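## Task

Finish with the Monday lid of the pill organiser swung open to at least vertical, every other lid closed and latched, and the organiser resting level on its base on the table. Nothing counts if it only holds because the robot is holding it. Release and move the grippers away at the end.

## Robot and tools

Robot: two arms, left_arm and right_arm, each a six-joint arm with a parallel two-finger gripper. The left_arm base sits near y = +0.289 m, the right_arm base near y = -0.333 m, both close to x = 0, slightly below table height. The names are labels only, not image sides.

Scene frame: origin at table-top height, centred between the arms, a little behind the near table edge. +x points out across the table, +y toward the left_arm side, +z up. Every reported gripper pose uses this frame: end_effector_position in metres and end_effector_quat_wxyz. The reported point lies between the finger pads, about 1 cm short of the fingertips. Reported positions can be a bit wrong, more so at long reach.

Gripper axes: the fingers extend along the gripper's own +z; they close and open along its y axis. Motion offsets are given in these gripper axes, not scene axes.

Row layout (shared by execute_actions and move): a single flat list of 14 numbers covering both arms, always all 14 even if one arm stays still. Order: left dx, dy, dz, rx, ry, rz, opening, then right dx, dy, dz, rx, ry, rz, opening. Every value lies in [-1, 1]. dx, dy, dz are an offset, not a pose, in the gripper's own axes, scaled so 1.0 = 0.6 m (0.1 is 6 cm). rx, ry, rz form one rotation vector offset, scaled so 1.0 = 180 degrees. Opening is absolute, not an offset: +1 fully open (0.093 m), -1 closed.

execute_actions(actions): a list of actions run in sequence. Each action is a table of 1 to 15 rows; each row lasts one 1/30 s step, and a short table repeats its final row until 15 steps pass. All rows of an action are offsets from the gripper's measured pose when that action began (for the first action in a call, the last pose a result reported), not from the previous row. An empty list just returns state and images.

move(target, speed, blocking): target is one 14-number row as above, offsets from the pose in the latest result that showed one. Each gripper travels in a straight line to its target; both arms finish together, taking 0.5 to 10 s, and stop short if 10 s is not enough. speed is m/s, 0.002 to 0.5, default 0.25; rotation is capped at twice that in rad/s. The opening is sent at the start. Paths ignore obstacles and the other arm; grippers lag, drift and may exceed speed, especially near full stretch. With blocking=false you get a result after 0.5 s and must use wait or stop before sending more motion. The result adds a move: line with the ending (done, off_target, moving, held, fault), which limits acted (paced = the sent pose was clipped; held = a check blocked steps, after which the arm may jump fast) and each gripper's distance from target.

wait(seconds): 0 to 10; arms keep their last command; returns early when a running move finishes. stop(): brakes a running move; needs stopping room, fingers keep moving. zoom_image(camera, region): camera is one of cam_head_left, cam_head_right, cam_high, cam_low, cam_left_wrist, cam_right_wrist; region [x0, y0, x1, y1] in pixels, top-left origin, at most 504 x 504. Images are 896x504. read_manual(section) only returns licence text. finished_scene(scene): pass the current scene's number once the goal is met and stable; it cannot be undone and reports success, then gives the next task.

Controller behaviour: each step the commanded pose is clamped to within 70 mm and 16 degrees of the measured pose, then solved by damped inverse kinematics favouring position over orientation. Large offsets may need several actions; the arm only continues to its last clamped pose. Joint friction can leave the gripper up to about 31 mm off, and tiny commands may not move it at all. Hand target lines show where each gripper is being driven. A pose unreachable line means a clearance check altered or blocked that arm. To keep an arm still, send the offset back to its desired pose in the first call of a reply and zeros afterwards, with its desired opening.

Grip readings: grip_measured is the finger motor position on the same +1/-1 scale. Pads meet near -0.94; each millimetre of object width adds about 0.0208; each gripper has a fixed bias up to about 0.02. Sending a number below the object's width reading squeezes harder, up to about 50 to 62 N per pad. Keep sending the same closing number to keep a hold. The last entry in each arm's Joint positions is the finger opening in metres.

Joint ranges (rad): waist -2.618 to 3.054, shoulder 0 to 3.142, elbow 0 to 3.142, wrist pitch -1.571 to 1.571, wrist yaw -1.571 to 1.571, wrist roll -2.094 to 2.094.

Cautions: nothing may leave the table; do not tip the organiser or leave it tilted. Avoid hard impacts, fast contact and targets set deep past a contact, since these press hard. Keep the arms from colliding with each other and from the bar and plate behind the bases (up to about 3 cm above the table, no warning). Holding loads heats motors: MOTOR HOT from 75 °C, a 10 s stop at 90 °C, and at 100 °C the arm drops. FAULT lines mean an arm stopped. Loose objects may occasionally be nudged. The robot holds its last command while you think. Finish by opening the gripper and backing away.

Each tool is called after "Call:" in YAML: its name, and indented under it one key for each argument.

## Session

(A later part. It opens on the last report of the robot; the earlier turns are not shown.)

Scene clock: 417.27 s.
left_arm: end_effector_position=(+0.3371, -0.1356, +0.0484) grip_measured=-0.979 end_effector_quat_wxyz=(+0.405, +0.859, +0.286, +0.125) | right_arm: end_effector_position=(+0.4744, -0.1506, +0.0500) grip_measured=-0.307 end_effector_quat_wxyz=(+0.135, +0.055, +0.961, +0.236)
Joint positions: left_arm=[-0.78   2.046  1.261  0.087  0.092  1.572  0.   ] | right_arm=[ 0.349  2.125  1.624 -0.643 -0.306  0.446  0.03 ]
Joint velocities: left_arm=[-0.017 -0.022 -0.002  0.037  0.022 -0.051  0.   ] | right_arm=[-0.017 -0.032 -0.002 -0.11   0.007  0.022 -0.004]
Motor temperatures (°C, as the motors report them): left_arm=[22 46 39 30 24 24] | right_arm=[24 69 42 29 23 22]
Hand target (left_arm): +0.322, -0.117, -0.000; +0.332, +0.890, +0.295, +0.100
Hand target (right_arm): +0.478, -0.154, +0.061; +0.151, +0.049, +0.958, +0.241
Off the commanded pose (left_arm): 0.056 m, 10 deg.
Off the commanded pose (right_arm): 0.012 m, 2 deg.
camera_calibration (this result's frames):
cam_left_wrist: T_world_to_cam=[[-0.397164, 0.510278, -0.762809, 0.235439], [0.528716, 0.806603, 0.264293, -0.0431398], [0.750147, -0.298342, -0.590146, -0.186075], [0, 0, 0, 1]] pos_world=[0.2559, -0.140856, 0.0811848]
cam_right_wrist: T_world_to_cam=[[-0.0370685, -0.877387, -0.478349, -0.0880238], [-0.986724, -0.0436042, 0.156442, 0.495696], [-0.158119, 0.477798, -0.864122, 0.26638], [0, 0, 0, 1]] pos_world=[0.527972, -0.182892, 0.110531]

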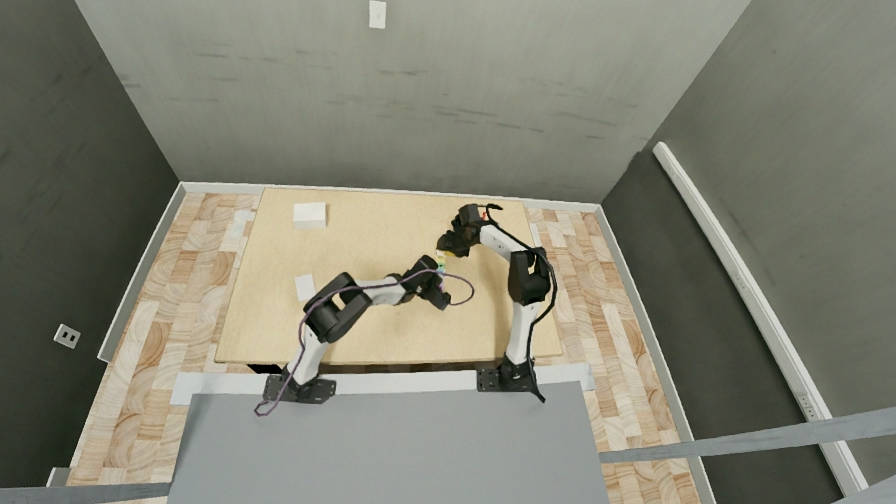

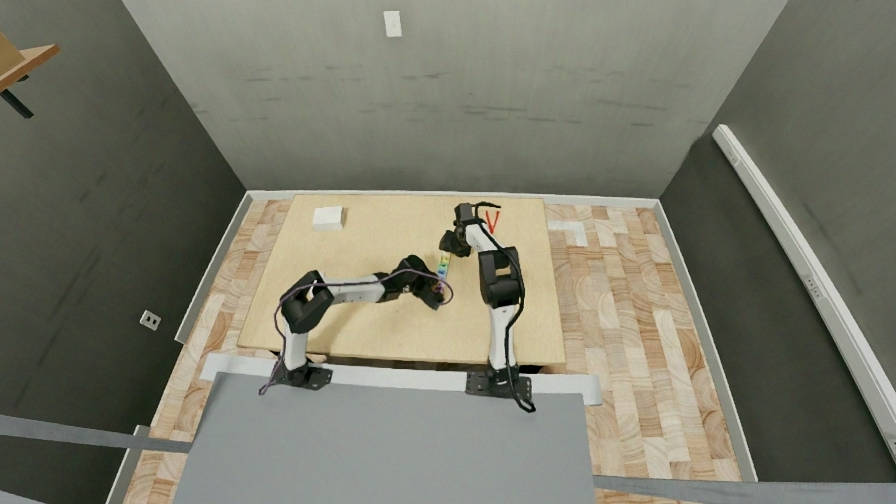

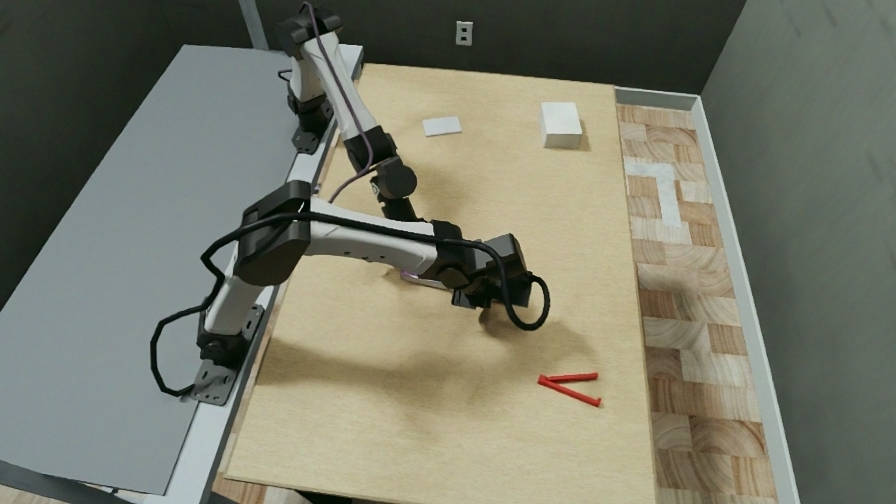

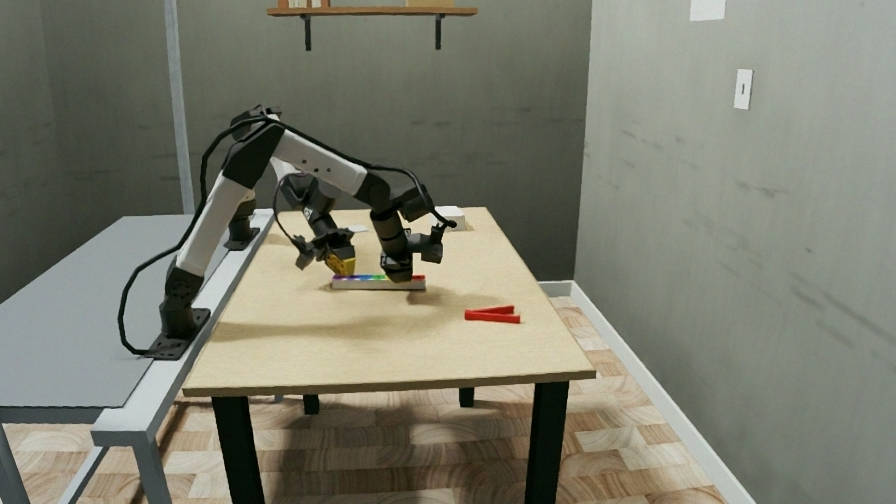

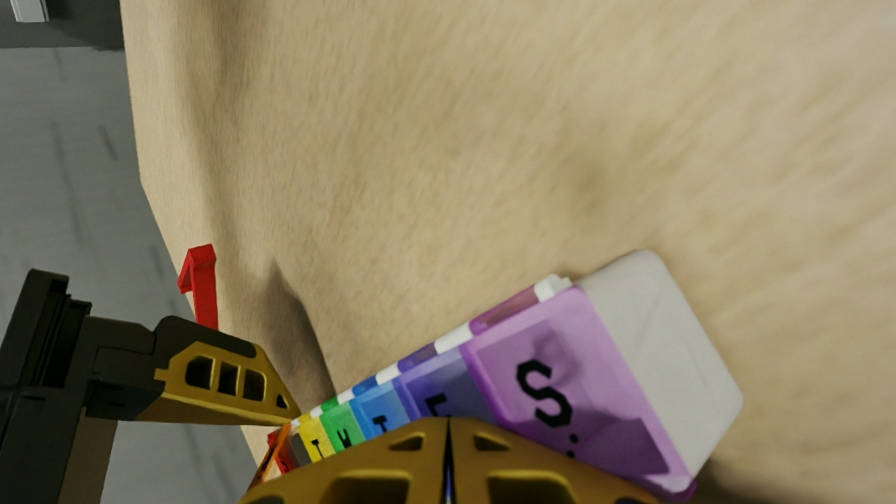

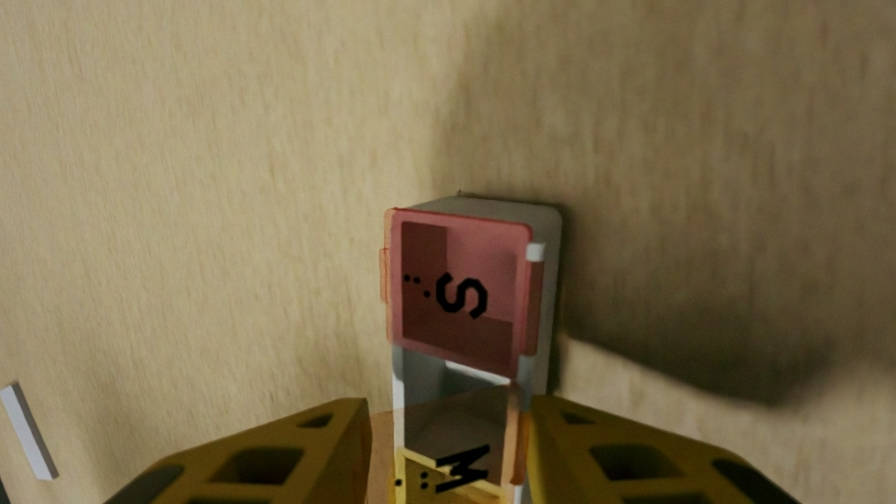

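Call:
execute_actions:
  actions:
    - [[0,-0.09,0.028,0.055,0,0,-1,-0.0038,-0.0019,-0.0094,-0.0014,-0.0027,-0.0011,-0.3],[0,-0.09,0.028,0.055,0,0,-1,-0.0039,-0.0026,-0.0098,-0.0014,-0.0027,-0.0011,-0.288],[0,-0.09,0.028,0.055,0,0,-1,-0.0041,-0.0034,-0.0101,-0.0014,-0.0027,-0.0011,-0.278],[0,-0.09,0.028,0.055,0,0,-1,-0.0042,-0.0041,-0.0105,-0.0014,-0.0027,-0.0011,-0.27],[0,-0.09,0.028,0.055,0,0,-1,-0.0043,-0.0048,-0.0109,-0.0014,-0.0027,-0.0011,-0.263],[0,-0.09,0.028,0.055,0,0,-1,-0.0045,-0.0056,-0.0113,-0.0014,-0.0027,-0.0011,-0.256],[0,-0.09,0.028,0.055,0,0,-1,-0.0046,-0.0063,-0.0116,-0.0014,-0.0027,-0.0011,-0.249],[0,-0.09,0.028,0.055,0,0,-1,-0.0048,-0.0071,-0.012,-0.0014,-0.0027,-0.0011,-0.242],[0,-0.09,0.028,0.055,0,0,-1,-0.0049,-0.0078,-0.0124,-0.0014,-0.0027,-0.0011,-0.235],[0,-0.09,0.028,0.055,0,0,-1,-0.005,-0.0085,-0.0127,-0.0014,-0.0027,-0.0011,-0.228],[0,-0.09,0.028,0.055,0,0,-1,-0.0052,-0.0093,-0.0131,-0.0014,-0.0027,-0.0011,-0.221],[0,-0.09,0.028,0.055,0,0,-1,-0.0053,-0.01,-0.0135,-0.0014,-0.0027,-0.0011,-0.214],[0,-0.09,0.028,0.055,0,0,-1,-0.0054,-0.0107,-0.0139,-0.0014,-0.0027,-0.0011,-0.208],[0,-0.09,0.028,0.055,0,0,-1,-0.0056,-0.0115,-0.0142,-0.0014,-0.0027,-0.0011,-0.203],[0,-0.09,0.028,0.055,0,0,-1,-0.0057,-0.0122,-0.0146,-0.0014,-0.0027,-0.0011,-0.2]]

Scene clock: 432.40 s.
left_arm: end_effector_position=(+0.3372, -0.1357, +0.0488) grip_measured=-0.979 end_effector_quat_wxyz=(+0.404, +0.860, +0.286, +0.125) | right_arm: end_effector_position=(+0.4772, -0.1601, +0.0509) grip_measured=-0.204 end_effector_quat_wxyz=(+0.137, +0.059, +0.961, +0.234)
Joint positions: left_arm=[-0.78   2.046  1.265  0.082  0.092  1.572  0.   ] | right_arm=[ 0.329  2.121  1.624 -0.648 -0.307  0.434  0.035]
Joint velocities: left_arm=[ 0.007  0.002 -0.012 -0.037  0.022 -0.007  0.   ] | right_arm=[-0.032 -0.007  0.007  0.051  0.007 -0.007  0.004]
Motor temperatures (°C, as the motors report them): left_arm=[22 46 39 29 24 24] | right_arm=[24 71 42 29 23 22]
Hand target (left_arm): +0.322, -0.117, -0.001; +0.332, +0.890, +0.295, +0.099
Hand target (right_arm): +0.475, -0.162, +0.055; +0.139, +0.054, +0.960, +0.237
Off the commanded pose (left_arm): 0.057 m, 10 deg.
Off the commanded pose (right_arm): 0.005 m, 1 deg.
camera_calibration (this result's frames):
cam_left_wrist: T_world_to_cam=[[-0.398148, 0.511349, -0.761577, 0.23625], [0.528692, 0.806376, 0.265032, -0.0433035], [0.749642, -0.297117, -0.591404, -0.185577], [0, 0, 0, 1]] pos_world=[0.256073, -0.141025, 0.0816485]
cam_right_wrist: T_world_to_cam=[[-0.044125, -0.878436, -0.475819, -0.0928254], [-0.987535, -0.0336799, 0.153757, 0.499981], [-0.151091, 0.476672, -0.865999, 0.268737], [0, 0, 0, 1]] pos_world=[0.530256, -0.192801, 0.111682]

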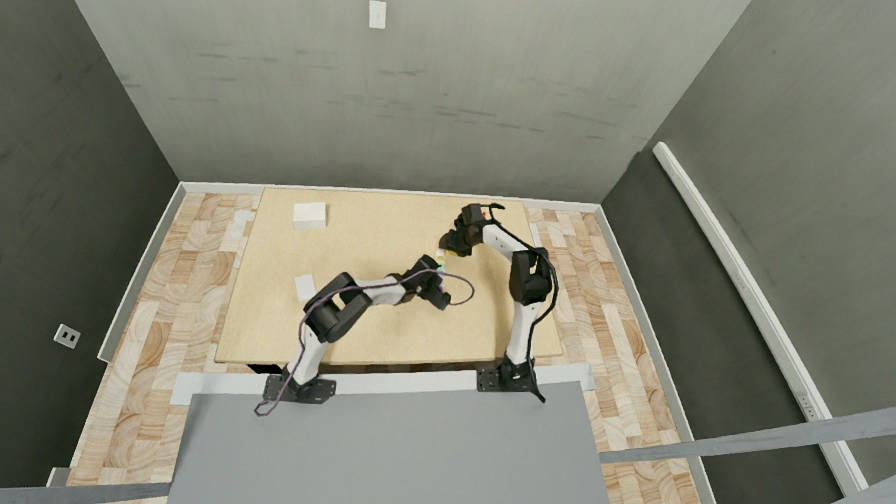

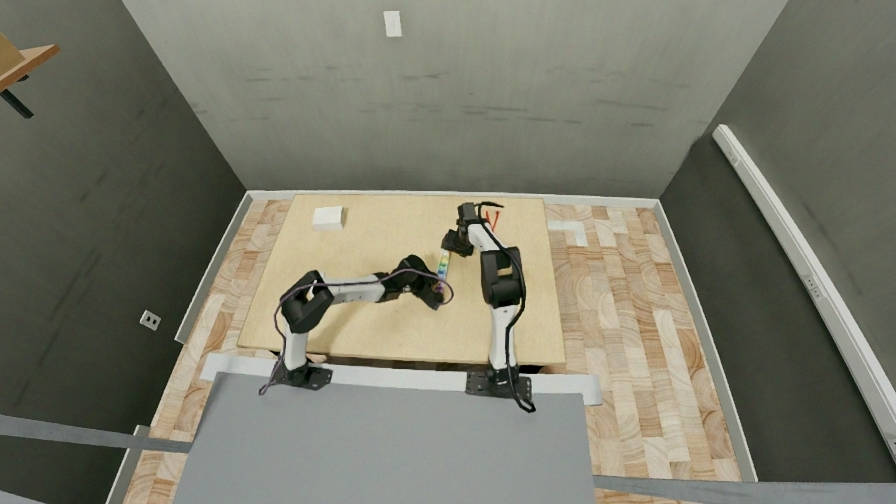

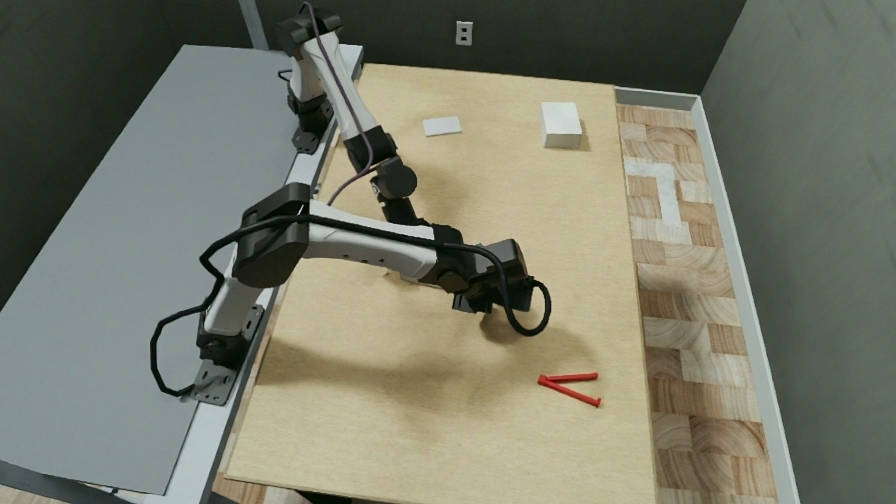

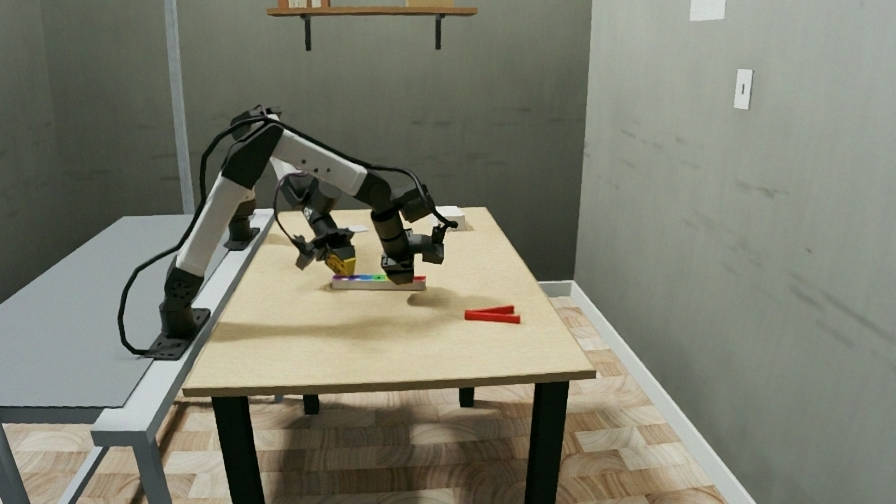

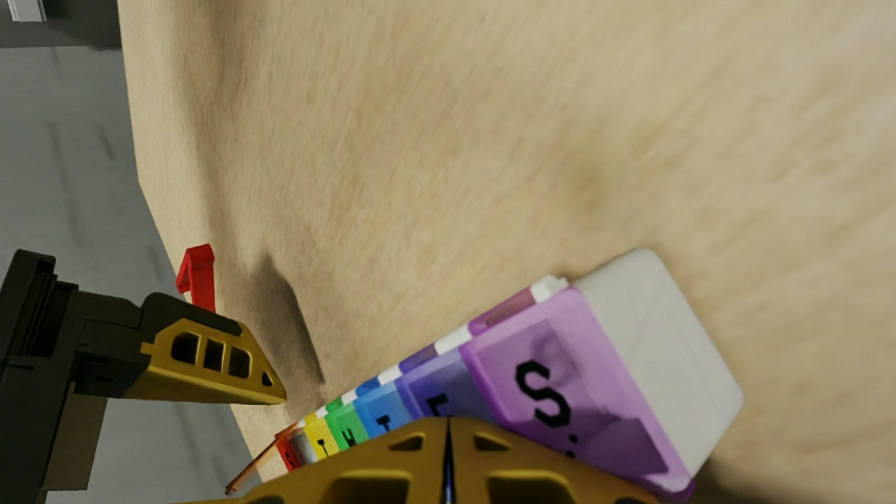

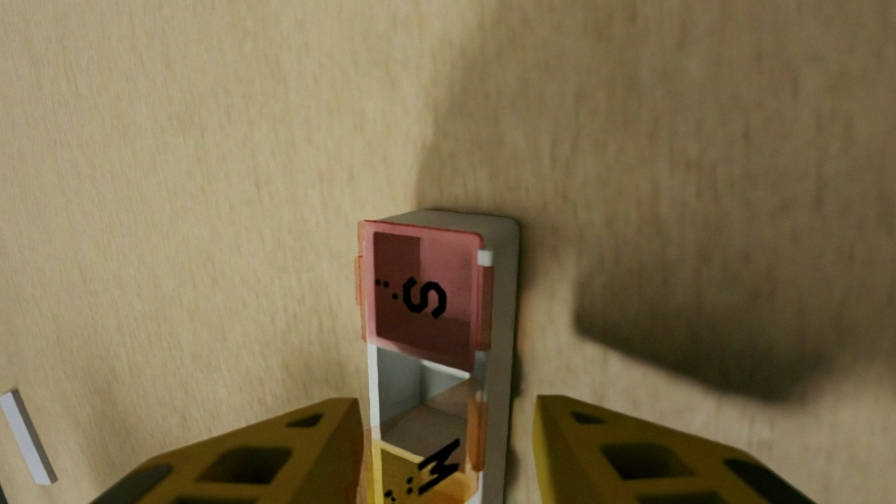

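Call:
execute_actions:
  actions:
    - [[0,-0.09,0.028,0.055,0,0,-1,0.0042,-0.0032,-0.0029,0,0,0,-0.21],[0,-0.09,0.028,0.055,0,0,-1,0.0043,-0.0041,-0.0034,0,0,0,-0.22],[0,-0.09,0.028,0.055,0,0,-1,0.0043,-0.005,-0.0039,0,0,0,-0.23],[0,-0.09,0.028,0.055,0,0,-1,0.0044,-0.0059,-0.0044,0,0,0,-0.24],[0,-0.09,0.028,0.055,0,0,-1,0.0044,-0.0068,-0.0049,0,0,0,-0.25],[0,-0.09,0.028,0.055,0,0,-1,0.0045,-0.0077,-0.0054,0,0,0,-0.26],[0,-0.09,0.028,0.055,0,0,-1,0.0045,-0.0086,-0.0059,0,0,0,-0.27],[0,-0.09,0.028,0.055,0,0,-1,0.0046,-0.0095,-0.0065,0,0,0,-0.28],[0,-0.09,0.028,0.055,0,0,-1,0.0047,-0.0105,-0.007,0,0,0,-0.29],[0,-0.09,0.028,0.055,0,0,-1,0.0047,-0.0114,-0.0075,0,0,0,-0.3],[0,-0.09,0.028,0.055,0,0,-1,0.0048,-0.0123,-0.008,0,0,0,-0.31],[0,-0.09,0.028,0.055,0,0,-1,0.0048,-0.0132,-0.0085,0,0,0,-0.32],[0,-0.09,0.028,0.055,0,0,-1,0.0049,-0.0141,-0.009,0,0,0,-0.33],[0,-0.09,0.028,0.055,0,0,-1,0.0049,-0.015,-0.0095,0,0,0,-0.34],[0,-0.09,0.028,0.055,0,0,-1,0.005,-0.0159,-0.01,0,0,0,-0.35]]
    - [[0,-0.09,0.028,0.055,0,0,-1,0.0042,-0.0036,-0.0031,0,0,0,-0.36],[0,-0.09,0.028,0.055,0,0,-1,0.0043,-0.0045,-0.0036,0,0,0,-0.37],[0,-0.09,0.028,0.055,0,0,-1,0.0043,-0.0054,-0.0041,0,0,0,-0.38],[0,-0.09,0.028,0.055,0,0,-1,0.0044,-0.0063,-0.0046,0,0,0,-0.39],[0,-0.09,0.028,0.055,0,0,-1,0.0044,-0.0072,-0.0051,0,0,0,-0.4],[0,-0.09,0.028,0.055,0,0,-1,0.0045,-0.0081,-0.0056,0,0,0,-0.41],[0,-0.09,0.028,0.055,0,0,-1,0.0045,-0.009,-0.0061,0,0,0,-0.42],[0,-0.09,0.028,0.055,0,0,-1,0.0046,-0.0099,-0.0066,0,0,0,-0.43],[0,-0.09,0.028,0.055,0,0,-1,0.0047,-0.0108,-0.0071,0,0,0,-0.44],[0,-0.09,0.028,0.055,0,0,-1,0.0047,-0.0117,-0.0076,0,0,0,-0.45],[0,-0.09,0.028,0.055,0,0,-1,0.0048,-0.0126,-0.0081,0,0,0,-0.46],[0,-0.09,0.028,0.055,0,0,-1,0.0048,-0.0135,-0.0086,0,0,0,-0.47],[0,-0.09,0.028,0.055,0,0,-1,0.0049,-0.0143,-0.0091,0,0,0,-0.48],[0,-0.09,0.028,0.055,0,0,-1,0.0049,-0.0151,-0.0096,0,0,0,-0.49],[0,-0.09,0.028,0.055,0,0,-1,0.005,-0.0159,-0.01,0,0,0,-0.5]]

Scene clock: 450.50 s.
left_arm: end_effector_position=(+0.3373, -0.1356, +0.0488) grip_measured=-0.979 end_effector_quat_wxyz=(+0.404, +0.860, +0.286, +0.125) | right_arm: end_effector_position=(+0.4763, -0.1771, +0.0480) grip_measured=-0.492 end_effector_quat_wxyz=(+0.137, +0.068, +0.962, +0.228)
Joint positions: left_arm=[-0.78   2.046  1.265  0.081  0.092  1.572  0.   ] | right_arm=[ 0.296  2.107  1.597 -0.647 -0.307  0.417  0.022]
Joint velocities: left_arm=[-0.002 -0.017  0.002  0.066  0.037 -0.022  0.   ] | right_arm=[-0.046 -0.042 -0.071 -0.007 -0.051 -0.051 -0.011]
Motor temperatures (°C, as the motors report them): left_arm=[22 46 39 29 24 24] | right_arm=[24 72 41 29 23 22]
Hand target (left_arm): +0.322, -0.117, -0.000; +0.331, +0.891, +0.296, +0.099
Hand target (right_arm): +0.472, -0.179, +0.049; +0.137, +0.063, +0.961, +0.231
Off the commanded pose (left_arm): 0.057 m, 10 deg.
Off the commanded pose (right_arm): 0.005 m, 1 deg.
camera_calibration (this result's frames):
cam_left_wrist: T_world_to_cam=[[-0.398346, 0.511561, -0.761331, 0.236336], [0.528457, 0.806423, 0.265359, -0.0432972], [0.749702, -0.296626, -0.591574, -0.185536], [0, 0, 0, 1]] pos_world=[0.256121, -0.14102, 0.0816612]
cam_right_wrist: T_world_to_cam=[[-0.0627554, -0.88131, -0.468353, -0.10122], [-0.987109, -0.0144198, 0.159398, 0.501953], [-0.147233, 0.472318, -0.869044, 0.271671], [0, 0, 0, 1]] pos_world=[0.529129, -0.210284, 0.108676]

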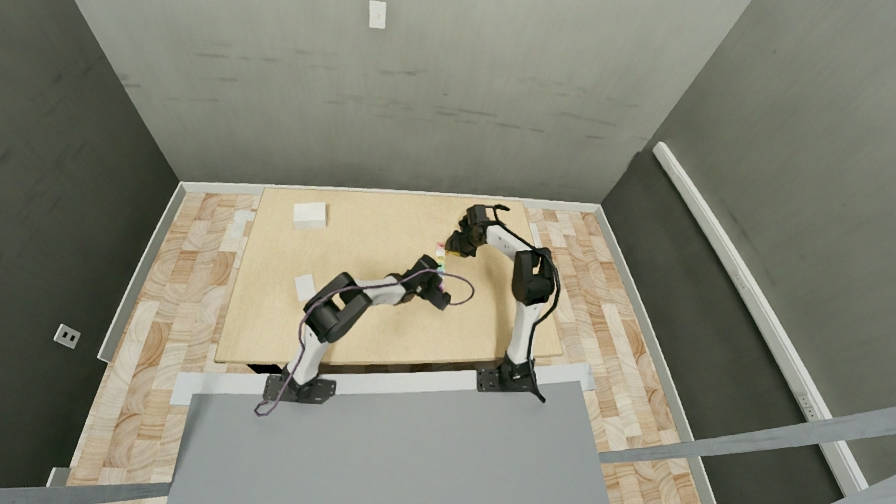

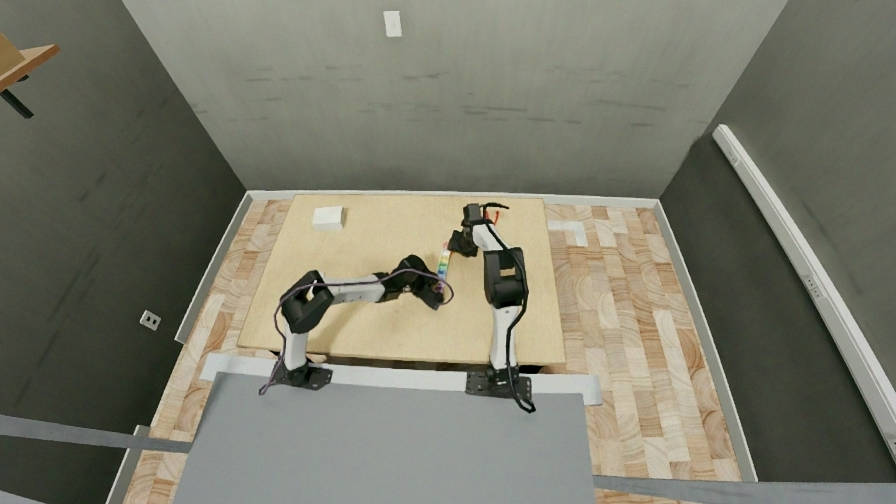

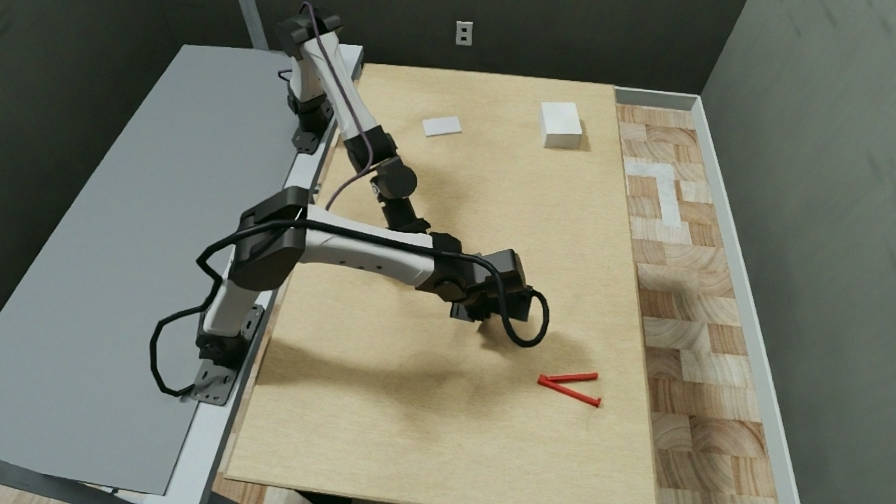

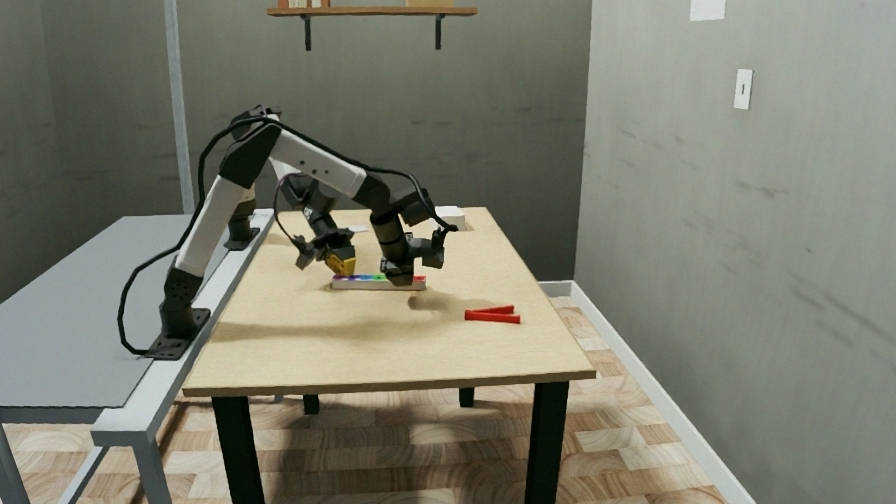

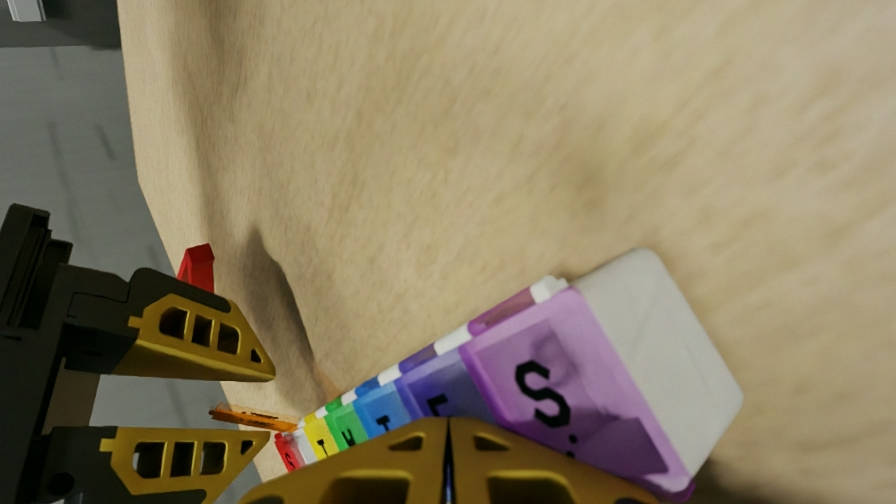

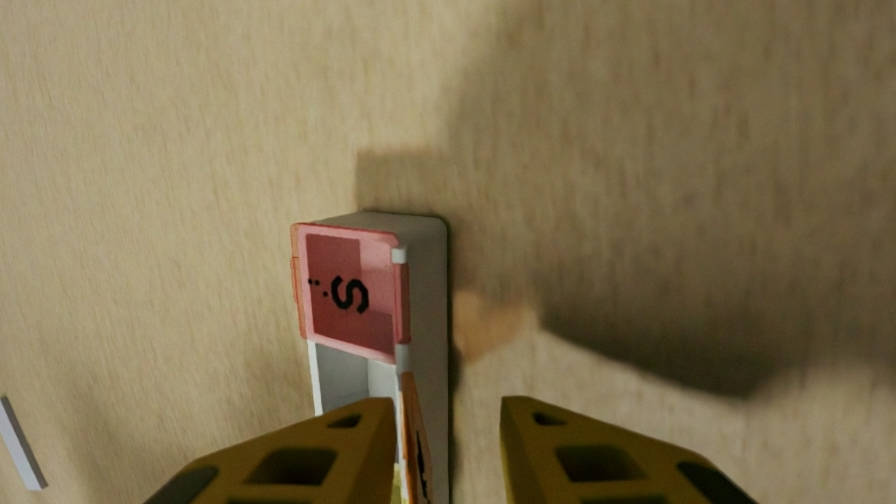

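Call:
move:
  target: [0, 0.09, -0.19, 0, 0, 0, -1, 0, 0, -0.2, 0, 0, 0, 0.3]
  speed: 0.2

Scene clock: 454.40 s.
left_arm: end_effector_position=(+0.3011, -0.0953, +0.1587) grip_measured=-0.979 end_effector_quat_wxyz=(+0.405, +0.860, +0.284, +0.122) | right_arm: end_effector_position=(+0.4427, -0.2297, +0.1442) grip_measured=+0.298 end_effector_quat_wxyz=(+0.135, +0.073, +0.963, +0.220)
Joint positions: left_arm=[-0.767  1.705  1.279 -0.274  0.108  1.581  0.   ] | right_arm=[ 0.201  1.904  1.707 -0.996 -0.327  0.332  0.059]
Joint velocities: left_arm=[ 0.002  0.007  0.002 -0.051 -0.022 -0.022  0.   ] | right_arm=[-0.012 -0.012  0.007 -0.037 -0.051 -0.037 -0.   ]
Motor temperatures (°C, as the motors report them): left_arm=[22 46 40 29 24 24] | right_arm=[24 72 41 29 23 22]
Hand target (left_arm): +0.306, -0.091, +0.164; +0.404, +0.860, +0.286, +0.125
Hand target (right_arm): +0.443, -0.228, +0.152; +0.137, +0.067, +0.962, +0.227
Off the commanded pose (left_arm): 0.009 m, 0 deg.
Off the commanded pose (right_arm): 0.007 m, 1 deg.
move: done
camera_calibration (this result's frames):
cam_left_wrist: T_world_to_cam=[[-0.397275, 0.512321, -0.76138, 0.284695], [0.534483, 0.803596, 0.261843, -0.0873529], [0.745989, -0.302921, -0.593076, -0.0806734], [0, 0, 0, 1]] pos_world=[0.219973, -0.100097, 0.191789]
cam_right_wrist: T_world_to_cam=[[-0.0766658, -0.887217, -0.454938, -0.101705], [-0.985803, -0.000911618, 0.167905, 0.453903], [-0.149383, 0.461351, -0.874551, 0.374449], [0, 0, 0, 1]] pos_world=[0.495598, -0.262573, 0.204992]

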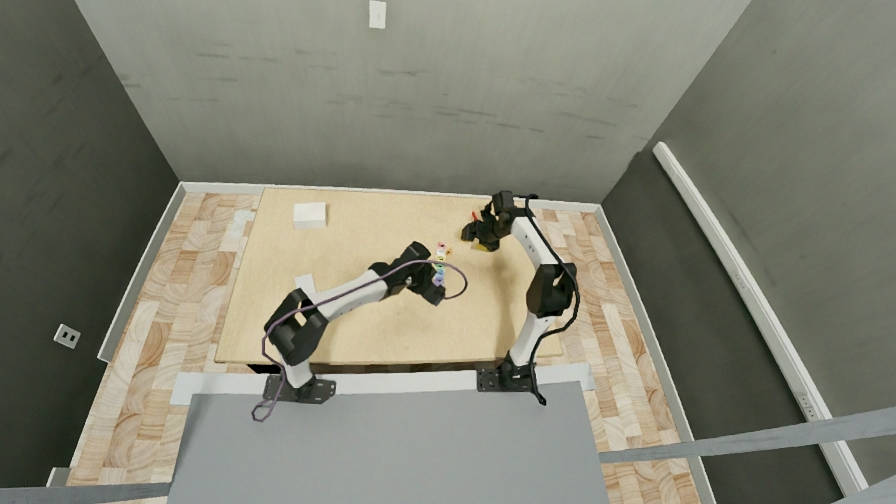

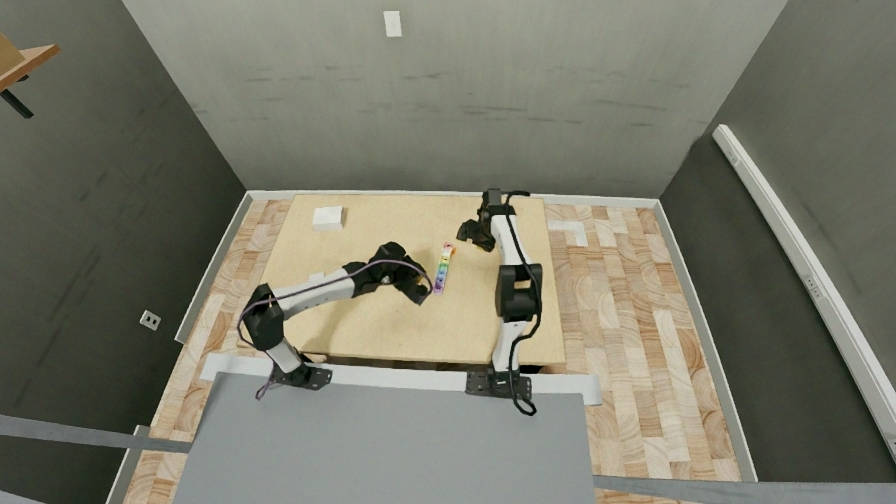

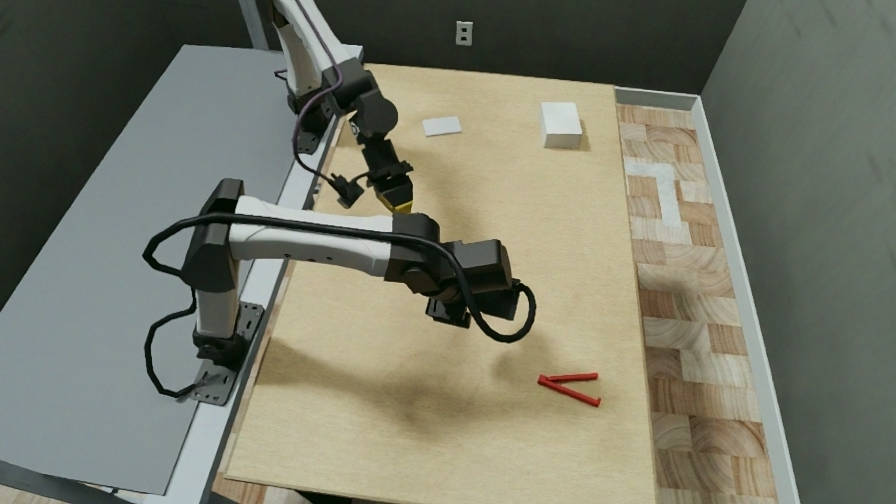

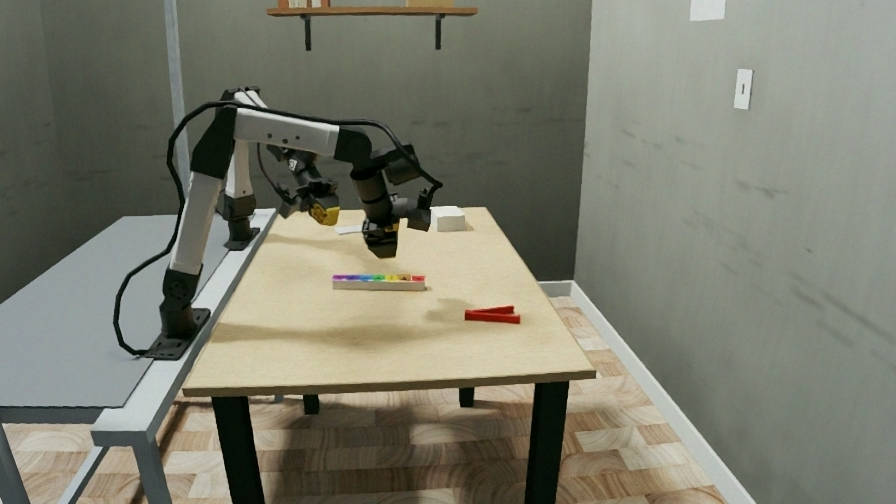

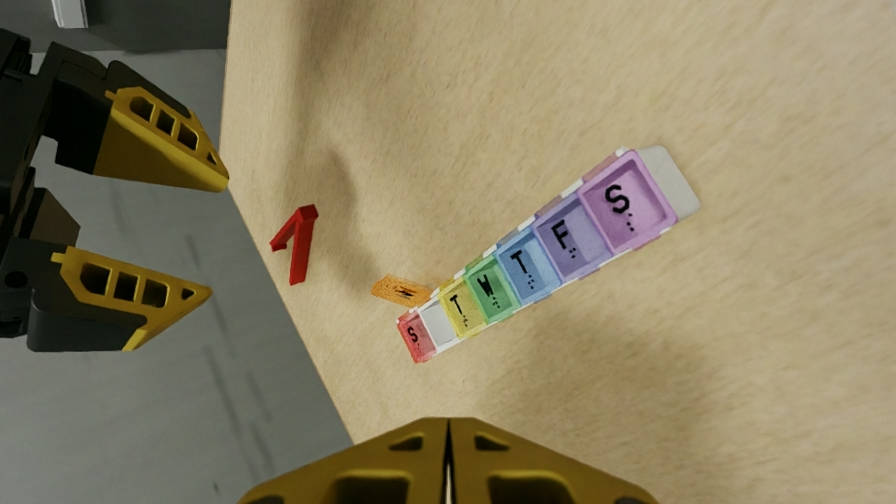

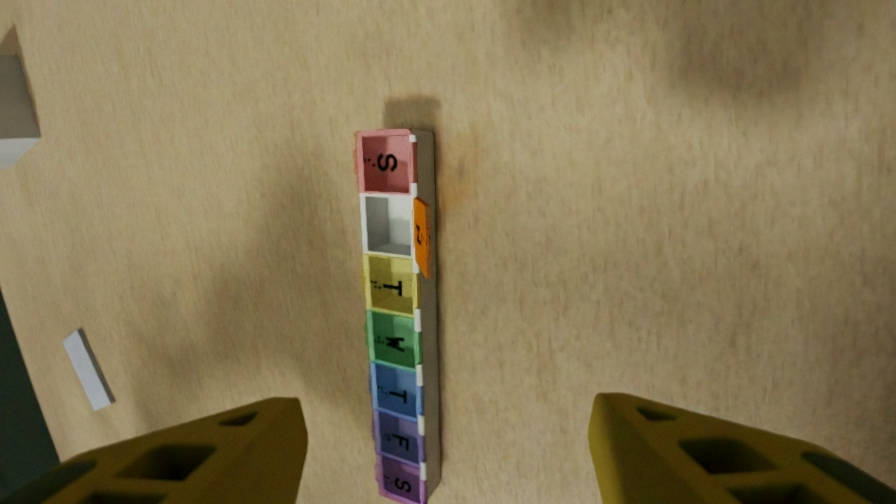

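Monday's lid is open past upright and both arms are clear. I'll zoom in to check that the other lids are shut.

Call:
zoom_image:
  camera: "cam_left_wrist"
  region: [360, 130, 720, 380]

Call:
zoom_image:
  camera: "cam_low"
  region: [320, 255, 440, 305]

Region (360, 130, 720, 380) of cam_left_wrist's 896x504 image, scaled by 1.400, with more detail than that image has; it fills the top 350 rows of this view, and the rest is white.

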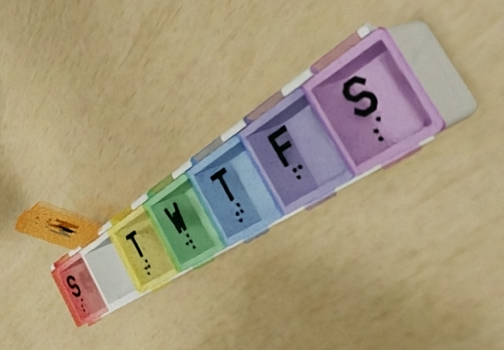

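Region (320, 255, 440, 305) of cam_low's 896x504 image, scaled by 4.200, with more detail than that image has; it fills the top 210 rows of this view, and the rest is white.

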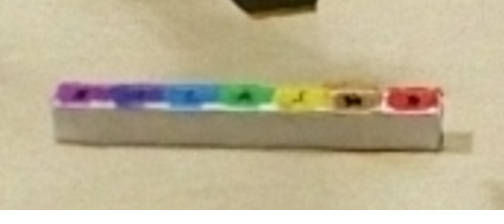

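Call:
finished_scene:
  scene: 2

The scene is finished: the task was done.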